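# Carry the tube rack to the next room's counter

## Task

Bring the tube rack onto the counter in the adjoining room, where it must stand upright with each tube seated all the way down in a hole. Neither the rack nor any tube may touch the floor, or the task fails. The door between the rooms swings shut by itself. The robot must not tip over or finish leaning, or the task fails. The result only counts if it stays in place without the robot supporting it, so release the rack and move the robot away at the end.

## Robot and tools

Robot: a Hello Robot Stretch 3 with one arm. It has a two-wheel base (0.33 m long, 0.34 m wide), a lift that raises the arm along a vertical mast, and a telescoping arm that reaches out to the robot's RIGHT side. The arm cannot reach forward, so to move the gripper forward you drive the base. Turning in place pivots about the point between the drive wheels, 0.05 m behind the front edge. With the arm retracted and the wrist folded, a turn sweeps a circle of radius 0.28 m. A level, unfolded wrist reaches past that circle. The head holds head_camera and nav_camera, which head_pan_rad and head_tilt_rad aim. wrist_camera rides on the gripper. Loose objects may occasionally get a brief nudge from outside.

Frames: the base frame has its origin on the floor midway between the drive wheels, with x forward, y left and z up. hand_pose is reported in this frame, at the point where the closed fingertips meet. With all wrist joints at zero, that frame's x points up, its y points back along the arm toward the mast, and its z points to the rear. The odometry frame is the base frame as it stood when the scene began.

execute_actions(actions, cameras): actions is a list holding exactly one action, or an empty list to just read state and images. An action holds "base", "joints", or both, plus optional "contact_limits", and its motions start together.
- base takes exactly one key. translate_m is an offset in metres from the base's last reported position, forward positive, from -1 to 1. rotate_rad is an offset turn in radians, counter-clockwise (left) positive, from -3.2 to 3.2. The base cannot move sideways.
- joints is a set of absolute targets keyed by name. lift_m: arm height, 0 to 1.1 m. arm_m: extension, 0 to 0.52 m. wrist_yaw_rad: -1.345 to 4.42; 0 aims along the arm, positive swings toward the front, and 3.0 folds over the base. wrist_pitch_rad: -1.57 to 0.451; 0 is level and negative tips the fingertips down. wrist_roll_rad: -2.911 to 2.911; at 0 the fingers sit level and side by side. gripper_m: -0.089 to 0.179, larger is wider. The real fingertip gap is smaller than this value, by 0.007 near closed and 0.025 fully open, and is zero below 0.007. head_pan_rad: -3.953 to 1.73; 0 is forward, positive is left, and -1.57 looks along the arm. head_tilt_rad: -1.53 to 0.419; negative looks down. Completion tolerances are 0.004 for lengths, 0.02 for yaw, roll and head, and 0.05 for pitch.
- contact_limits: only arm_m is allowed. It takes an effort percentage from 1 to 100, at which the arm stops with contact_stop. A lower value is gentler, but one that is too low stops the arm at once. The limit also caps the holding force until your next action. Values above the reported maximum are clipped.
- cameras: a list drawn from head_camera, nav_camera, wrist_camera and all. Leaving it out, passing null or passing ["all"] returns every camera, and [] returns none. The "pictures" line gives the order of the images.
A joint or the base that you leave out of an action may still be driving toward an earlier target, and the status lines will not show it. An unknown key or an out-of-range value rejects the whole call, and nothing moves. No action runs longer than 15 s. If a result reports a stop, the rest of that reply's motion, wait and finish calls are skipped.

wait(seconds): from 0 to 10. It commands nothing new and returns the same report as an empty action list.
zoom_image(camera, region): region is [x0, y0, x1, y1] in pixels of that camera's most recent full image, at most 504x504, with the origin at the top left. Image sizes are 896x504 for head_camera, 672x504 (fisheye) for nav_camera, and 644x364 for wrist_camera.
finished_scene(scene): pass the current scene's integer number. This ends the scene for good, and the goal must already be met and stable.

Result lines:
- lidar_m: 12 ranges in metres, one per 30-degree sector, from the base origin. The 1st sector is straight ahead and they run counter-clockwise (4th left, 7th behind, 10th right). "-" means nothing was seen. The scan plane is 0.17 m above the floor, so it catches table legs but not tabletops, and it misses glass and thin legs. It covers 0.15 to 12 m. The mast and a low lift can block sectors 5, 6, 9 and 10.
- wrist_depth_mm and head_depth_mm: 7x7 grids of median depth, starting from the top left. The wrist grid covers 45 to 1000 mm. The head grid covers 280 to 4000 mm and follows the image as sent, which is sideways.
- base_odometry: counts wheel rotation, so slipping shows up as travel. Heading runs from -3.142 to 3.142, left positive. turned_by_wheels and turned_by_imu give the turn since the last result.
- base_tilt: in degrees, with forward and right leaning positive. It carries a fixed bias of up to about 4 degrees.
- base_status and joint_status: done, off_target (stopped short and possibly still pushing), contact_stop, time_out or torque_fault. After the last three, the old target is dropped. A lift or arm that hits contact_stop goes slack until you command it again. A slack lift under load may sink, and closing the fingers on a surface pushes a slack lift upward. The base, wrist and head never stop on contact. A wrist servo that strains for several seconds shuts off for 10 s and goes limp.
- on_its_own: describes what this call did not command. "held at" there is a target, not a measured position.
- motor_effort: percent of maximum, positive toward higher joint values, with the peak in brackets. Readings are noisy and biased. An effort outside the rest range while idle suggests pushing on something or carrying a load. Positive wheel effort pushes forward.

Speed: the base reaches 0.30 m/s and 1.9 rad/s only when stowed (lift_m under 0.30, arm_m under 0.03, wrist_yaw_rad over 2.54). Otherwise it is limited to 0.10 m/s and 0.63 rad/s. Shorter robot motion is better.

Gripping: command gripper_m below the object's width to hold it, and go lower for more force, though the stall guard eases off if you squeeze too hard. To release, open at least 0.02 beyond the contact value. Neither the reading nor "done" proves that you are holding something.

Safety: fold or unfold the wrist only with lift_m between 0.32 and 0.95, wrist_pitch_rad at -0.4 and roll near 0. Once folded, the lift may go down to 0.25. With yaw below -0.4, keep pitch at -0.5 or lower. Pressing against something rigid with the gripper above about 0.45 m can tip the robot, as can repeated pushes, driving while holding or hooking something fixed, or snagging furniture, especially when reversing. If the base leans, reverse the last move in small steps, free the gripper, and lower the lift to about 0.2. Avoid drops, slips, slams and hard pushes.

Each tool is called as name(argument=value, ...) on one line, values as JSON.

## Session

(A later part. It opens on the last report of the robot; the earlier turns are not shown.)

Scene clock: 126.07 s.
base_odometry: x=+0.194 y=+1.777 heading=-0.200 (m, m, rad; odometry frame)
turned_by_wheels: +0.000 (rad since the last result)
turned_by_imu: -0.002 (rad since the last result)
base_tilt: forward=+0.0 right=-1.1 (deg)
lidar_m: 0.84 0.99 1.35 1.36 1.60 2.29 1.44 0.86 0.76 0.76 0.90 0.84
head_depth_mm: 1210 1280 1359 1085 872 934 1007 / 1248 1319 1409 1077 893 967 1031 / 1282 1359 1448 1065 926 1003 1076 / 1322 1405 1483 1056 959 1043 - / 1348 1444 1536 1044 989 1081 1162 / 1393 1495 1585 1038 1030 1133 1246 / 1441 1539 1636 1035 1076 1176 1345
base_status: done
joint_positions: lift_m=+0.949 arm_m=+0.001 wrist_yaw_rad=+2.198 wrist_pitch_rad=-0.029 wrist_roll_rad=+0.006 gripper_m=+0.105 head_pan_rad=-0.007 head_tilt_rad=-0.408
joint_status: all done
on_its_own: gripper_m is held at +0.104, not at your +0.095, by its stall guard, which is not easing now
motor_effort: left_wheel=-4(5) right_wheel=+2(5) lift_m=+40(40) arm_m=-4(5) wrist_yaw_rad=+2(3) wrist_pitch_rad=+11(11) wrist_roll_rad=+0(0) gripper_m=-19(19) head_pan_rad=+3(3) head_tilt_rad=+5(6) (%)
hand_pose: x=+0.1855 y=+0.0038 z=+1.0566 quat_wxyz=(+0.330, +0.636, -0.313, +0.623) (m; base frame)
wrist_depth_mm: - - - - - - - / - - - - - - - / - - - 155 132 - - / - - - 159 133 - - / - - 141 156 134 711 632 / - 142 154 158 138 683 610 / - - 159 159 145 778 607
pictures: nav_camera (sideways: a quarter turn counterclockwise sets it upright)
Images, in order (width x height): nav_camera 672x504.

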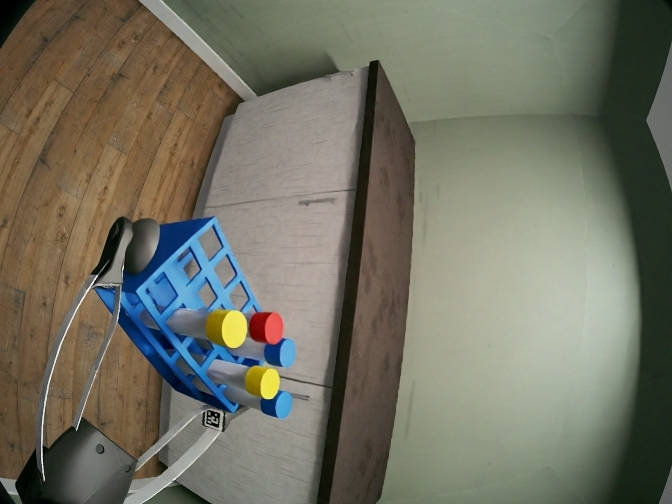

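execute_actions(actions=[{"base":{"translate_m":0.27},"joints":{"wrist_yaw_rad":0}}], cameras=[])

execute_actions(actions=[{"base":{"rotate_rad":1.27}}], cameras=[])

execute_actions(actions=[{"joints":{"arm_m":0.4}}], cameras=["wrist_camera"])

Scene clock: 132.97 s.
base_odometry: x=+0.459 y=+1.724 heading=-0.200 (m, m, rad; odometry frame)
turned_by_wheels: +0.000 (rad since the last result)
turned_by_imu: -0.001 (rad since the last result)
base_tilt: forward=-0.1 right=-1.1 (deg)
lidar_m: 0.58 0.68 1.28 1.28 1.51 2.54 1.60 0.95 0.84 0.84 0.66 0.58
head_depth_mm: 987 1046 1110 1080 733 618 678 / 1013 1080 1146 1072 731 647 701 / 1045 1110 1182 1068 726 672 733 / 1072 1134 1225 1052 722 697 764 / 1108 1178 1258 1050 719 727 797 / 1144 1217 1311 1041 714 754 835 / 1174 1255 1363 1028 740 783 878
base_status: done
joint_positions: lift_m=+0.949 arm_m=+0.001 wrist_yaw_rad=+0.003 wrist_pitch_rad=-0.029 wrist_roll_rad=+0.006 gripper_m=+0.105 head_pan_rad=-0.007 head_tilt_rad=-0.408
joint_status: all done
on_its_own: gripper_m is held at +0.104, not at your +0.095, by its stall guard, which is not easing now
motor_effort: left_wheel=-3(6) right_wheel=+2(4) lift_m=+41(40) arm_m=-5(4) wrist_yaw_rad=-5(7) wrist_pitch_rad=+11(11) wrist_roll_rad=+0(0) gripper_m=-19(19) head_pan_rad=+4(4) head_tilt_rad=+6(6) (%)
hand_pose: x=-0.0206 y=-0.4015 z=+1.0566 quat_wxyz=(+0.705, +0.012, -0.709, -0.009) (m; base frame)
wrist_depth_mm: 776 705 652 594 549 510 476 / 798 728 668 615 566 525 491 / 823 741 671 155 131 536 498 / 860 780 184 159 134 552 515 / 637 631 138 157 135 564 529 / 495 142 154 157 139 563 541 / 479 637 159 159 145 608 551
pictures: none
No camera images: the call's "cameras" was empty. Leave "cameras" out to get every camera's image.

Scene clock: 135.93 s.
base_odometry: x=+0.459 y=+1.724 heading=+1.069 (m, m, rad; odometry frame)
turned_by_wheels: +1.270 (rad since the last result)
turned_by_imu: +1.284 (rad since the last result)
base_tilt: forward=+0.1 right=-1.1 (deg)
lidar_m: 1.28 1.33 1.81 2.55 1.19 0.87 0.84 0.83 0.60 0.58 0.60 0.81
head_depth_mm: 1088 1157 1232 1342 1434 1557 1482 / 1086 1149 1232 1329 1445 1567 1482 / 1087 1161 1242 1329 1447 1575 1477 / 1082 1157 1239 1342 1449 1568 1476 / 1090 1157 1234 1332 1447 1569 1464 / 1084 1151 1239 1337 1449 1558 1461 / 1085 1156 1239 1332 1439 1575 1461
base_status: done
joint_positions: lift_m=+0.949 arm_m=+0.001 wrist_yaw_rad=+0.003 wrist_pitch_rad=-0.029 wrist_roll_rad=+0.006 gripper_m=+0.105 head_pan_rad=-0.007 head_tilt_rad=-0.408
joint_status: not commanded
on_its_own: gripper_m is held at +0.104, not at your +0.095, by its stall guard, which is not easing now
motor_effort: left_wheel=-3(10) right_wheel=+2(5) lift_m=+41(40) arm_m=-4(4) wrist_yaw_rad=-4(4) wrist_pitch_rad=+11(11) wrist_roll_rad=+0(0) gripper_m=-20(20) head_pan_rad=+3(3) head_tilt_rad=+5(5) (%)
hand_pose: x=-0.0208 y=-0.4015 z=+1.0566 quat_wxyz=(+0.705, +0.011, -0.709, -0.010) (m; base frame)
wrist_depth_mm: 915 898 920 916 916 940 910 / 917 931 921 942 930 951 910 / 946 954 950 154 133 971 927 / 976 995 886 158 139 - 917 / 632 639 138 156 135 643 598 / 424 142 154 158 139 438 406 / 352 345 159 159 146 392 395
pictures: none
No camera images: the call's "cameras" was empty. Leave "cameras" out to get every camera's image.

Scene clock: 140.07 s.
base_odometry: x=+0.459 y=+1.724 heading=+1.069 (m, m, rad; odometry frame)
turned_by_wheels: +0.000 (rad since the last result)
turned_by_imu: -0.001 (rad since the last result)
base_tilt: forward=-0.2 right=-1.2 (deg)
lidar_m: 1.27 1.32 1.81 2.55 1.20 0.87 0.84 0.84 0.61 0.58 0.60 0.81
head_depth_mm: 1092 1155 1233 1332 1441 1570 1488 / 1084 1153 1229 1340 1440 1561 1482 / 1086 1162 1231 1331 1441 1566 1477 / 1086 1156 1239 1344 1438 1569 1468 / 1083 1158 1234 1332 1434 1579 1459 / 1087 1160 1237 1319 1439 1572 1469 / 1089 1161 1241 1338 1439 1572 1463
base_status: not commanded
joint_positions: lift_m=+0.949 arm_m=+0.400 wrist_yaw_rad=+0.002 wrist_pitch_rad=-0.029 wrist_roll_rad=+0.006 gripper_m=+0.105 head_pan_rad=-0.007 head_tilt_rad=-0.408
joint_status: all done
on_its_own: gripper_m is held at +0.104, not at your +0.095, by its stall guard, which is not easing now
motor_effort: left_wheel=-4(4) right_wheel=+2(2) lift_m=+40(41) arm_m=+4(5) wrist_yaw_rad=-3(4) wrist_pitch_rad=+11(11) wrist_roll_rad=+0(0) gripper_m=-20(19) head_pan_rad=+4(3) head_tilt_rad=+5(6) (%)
hand_pose: x=-0.0209 y=-0.8001 z=+1.0566 quat_wxyz=(+0.705, +0.011, -0.709, -0.010) (m; base frame)
wrist_depth_mm: 520 526 534 536 537 541 544 / 538 544 544 545 554 559 563 / 554 559 553 154 131 577 583 / 573 575 184 158 134 589 589 / 584 586 138 156 134 606 605 / 421 142 154 158 138 437 404 / 326 295 159 159 145 295 307
pictures: wrist_camera
Images, in order (width x height): wrist_camera 644x364.

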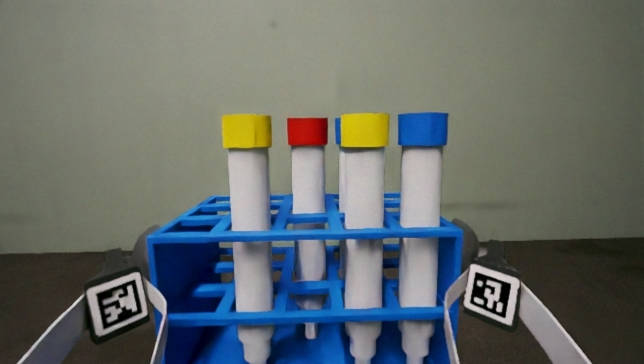

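Same height as before.

execute_actions(actions=[{"joints":{"lift_m":0.858}}], cameras=[])

execute_actions(actions=[{"joints":{"gripper_m":0.179}}], cameras=[])

execute_actions(actions=[{"joints":{"arm_m":0.1}}], cameras=["wrist_camera"])

Scene clock: 144.23 s.
base_odometry: x=+0.459 y=+1.724 heading=+1.069 (m, m, rad; odometry frame)
turned_by_wheels: +0.000 (rad since the last result)
turned_by_imu: -0.001 (rad since the last result)
base_tilt: forward=+0.0 right=-0.9 (deg)
lidar_m: 1.27 1.33 1.81 2.55 1.20 0.87 0.84 0.84 0.60 0.58 0.60 0.81
head_depth_mm: 1088 1156 1234 1326 1438 1567 1485 / 1082 1154 1241 1323 1429 1573 1486 / 1089 1160 1243 1331 1440 1573 1477 / 1088 1163 1237 1332 1437 1563 1474 / 1083 1157 1232 1337 1450 1568 1475 / 1083 1153 1231 1332 1444 1560 1464 / 1083 1163 1240 1328 1440 1569 1454
base_status: not commanded
joint_positions: lift_m=+0.859 arm_m=+0.400 wrist_yaw_rad=+0.002 wrist_pitch_rad=-0.025 wrist_roll_rad=+0.006 gripper_m=+0.105 head_pan_rad=-0.007 head_tilt_rad=-0.408
joint_status: all done
on_its_own: gripper_m is held at +0.104, not at your +0.095, by its stall guard, which is not easing now
motor_effort: left_wheel=-4(4) right_wheel=+2(2) lift_m=+12(36) arm_m=+4(4) wrist_yaw_rad=-3(4) wrist_pitch_rad=+10(11) wrist_roll_rad=+0(0) gripper_m=-19(19) head_pan_rad=+4(4) head_tilt_rad=+5(5) (%)
hand_pose: x=-0.0209 y=-0.8002 z=+0.9668 quat_wxyz=(+0.705, +0.010, -0.709, -0.009) (m; base frame)
wrist_depth_mm: 523 527 530 536 545 544 546 / 539 545 546 551 556 558 560 / 557 558 554 152 129 578 581 / 568 567 179 157 132 585 590 / 362 359 136 154 134 345 338 / 240 142 157 156 138 247 230 / - 167 159 159 146 168 175
pictures: none
No camera images: the call's "cameras" was empty. Leave "cameras" out to get every camera's image.

Scene clock: 145.47 s.
base_odometry: x=+0.459 y=+1.724 heading=+1.069 (m, m, rad; odometry frame)
turned_by_wheels: +0.000 (rad since the last result)
turned_by_imu: +0.000 (rad since the last result)
base_tilt: forward=-0.2 right=-1.0 (deg)
lidar_m: 1.27 1.32 1.81 2.55 1.20 0.87 0.84 0.84 0.61 0.58 0.60 0.81
head_depth_mm: 1083 1157 1239 1333 1443 1571 1483 / 1079 1161 1235 1331 1434 1570 1486 / 1085 1161 1238 1328 1441 1560 1481 / 1081 1151 1238 1331 1438 1569 1473 / 1087 1164 1239 1325 1447 1566 1467 / 1084 1158 1243 1332 1442 1578 1460 / 1086 1158 1243 1332 1439 1574 1457
base_status: not commanded
joint_positions: lift_m=+0.859 arm_m=+0.400 wrist_yaw_rad=+0.002 wrist_pitch_rad=-0.023 wrist_roll_rad=+0.006 gripper_m=+0.179 head_pan_rad=-0.007 head_tilt_rad=-0.408
joint_status: all done
motor_effort: left_wheel=-4(3) right_wheel=+2(2) lift_m=+12(12) arm_m=+4(4) wrist_yaw_rad=-3(3) wrist_pitch_rad=+9(9) wrist_roll_rad=+0(0) gripper_m=+0(84) head_pan_rad=+4(3) head_tilt_rad=+5(5) (%)
hand_pose: x=-0.0209 y=-0.8002 z=+0.9674 quat_wxyz=(+0.705, +0.009, -0.709, -0.008) (m; base frame)
wrist_depth_mm: 528 529 533 530 539 545 544 / 539 543 548 555 549 553 561 / 552 559 555 152 128 576 574 / 571 567 510 156 131 592 591 / 366 363 132 148 133 380 342 / - 145 153 158 138 228 233 / - 168 146 160 145 176 175
pictures: none
No camera images: the call's "cameras" was empty. Leave "cameras" out to get every camera's image.

Scene clock: 148.90 s.
base_odometry: x=+0.459 y=+1.724 heading=+1.069 (m, m, rad; odometry frame)
turned_by_wheels: +0.000 (rad since the last result)
turned_by_imu: -0.001 (rad since the last result)
base_tilt: forward=+0.1 right=-1.1 (deg)
lidar_m: 1.28 1.32 1.81 2.55 1.20 0.87 0.84 0.83 0.60 0.58 0.60 0.81
head_depth_mm: 1083 1162 1234 1336 1448 1566 1491 / 1082 1158 1234 1334 1439 1569 1483 / 1085 1158 1241 1330 1439 1573 1480 / 1086 1150 1240 1338 1451 1561 1469 / 1087 1149 1242 1338 1442 1574 1466 / 1089 1152 1242 1331 1439 1567 1452 / 1085 1157 1233 1335 1446 1560 1453
base_status: not commanded
joint_positions: lift_m=+0.859 arm_m=+0.100 wrist_yaw_rad=+0.002 wrist_pitch_rad=-0.022 wrist_roll_rad=+0.006 gripper_m=+0.179 head_pan_rad=-0.007 head_tilt_rad=-0.408
joint_status: all done
motor_effort: left_wheel=-4(4) right_wheel=+2(2) lift_m=+12(11) arm_m=-5(1) wrist_yaw_rad=-3(3) wrist_pitch_rad=+8(9) wrist_roll_rad=+0(0) gripper_m=+0(0) head_pan_rad=+3(3) head_tilt_rad=+6(5) (%)
hand_pose: x=-0.0210 y=-0.5010 z=+0.9677 quat_wxyz=(+0.705, +0.009, -0.709, -0.007) (m; base frame)
wrist_depth_mm: 811 808 821 826 840 834 835 / 830 835 849 846 857 853 853 / 852 866 857 871 875 878 880 / 739 736 713 466 692 675 666 / 369 389 363 359 354 387 346 / - 244 243 241 243 245 251 / - 238 241 267 272 276 280
pictures: wrist_camera
Images, in order (width x height): wrist_camera 644x364.

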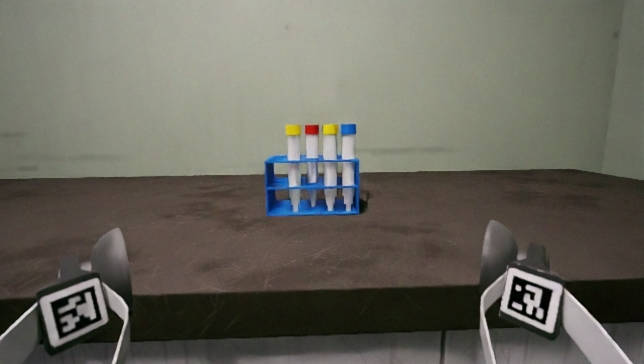

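finished_scene(scene=2)

The scene is finished: the task was done.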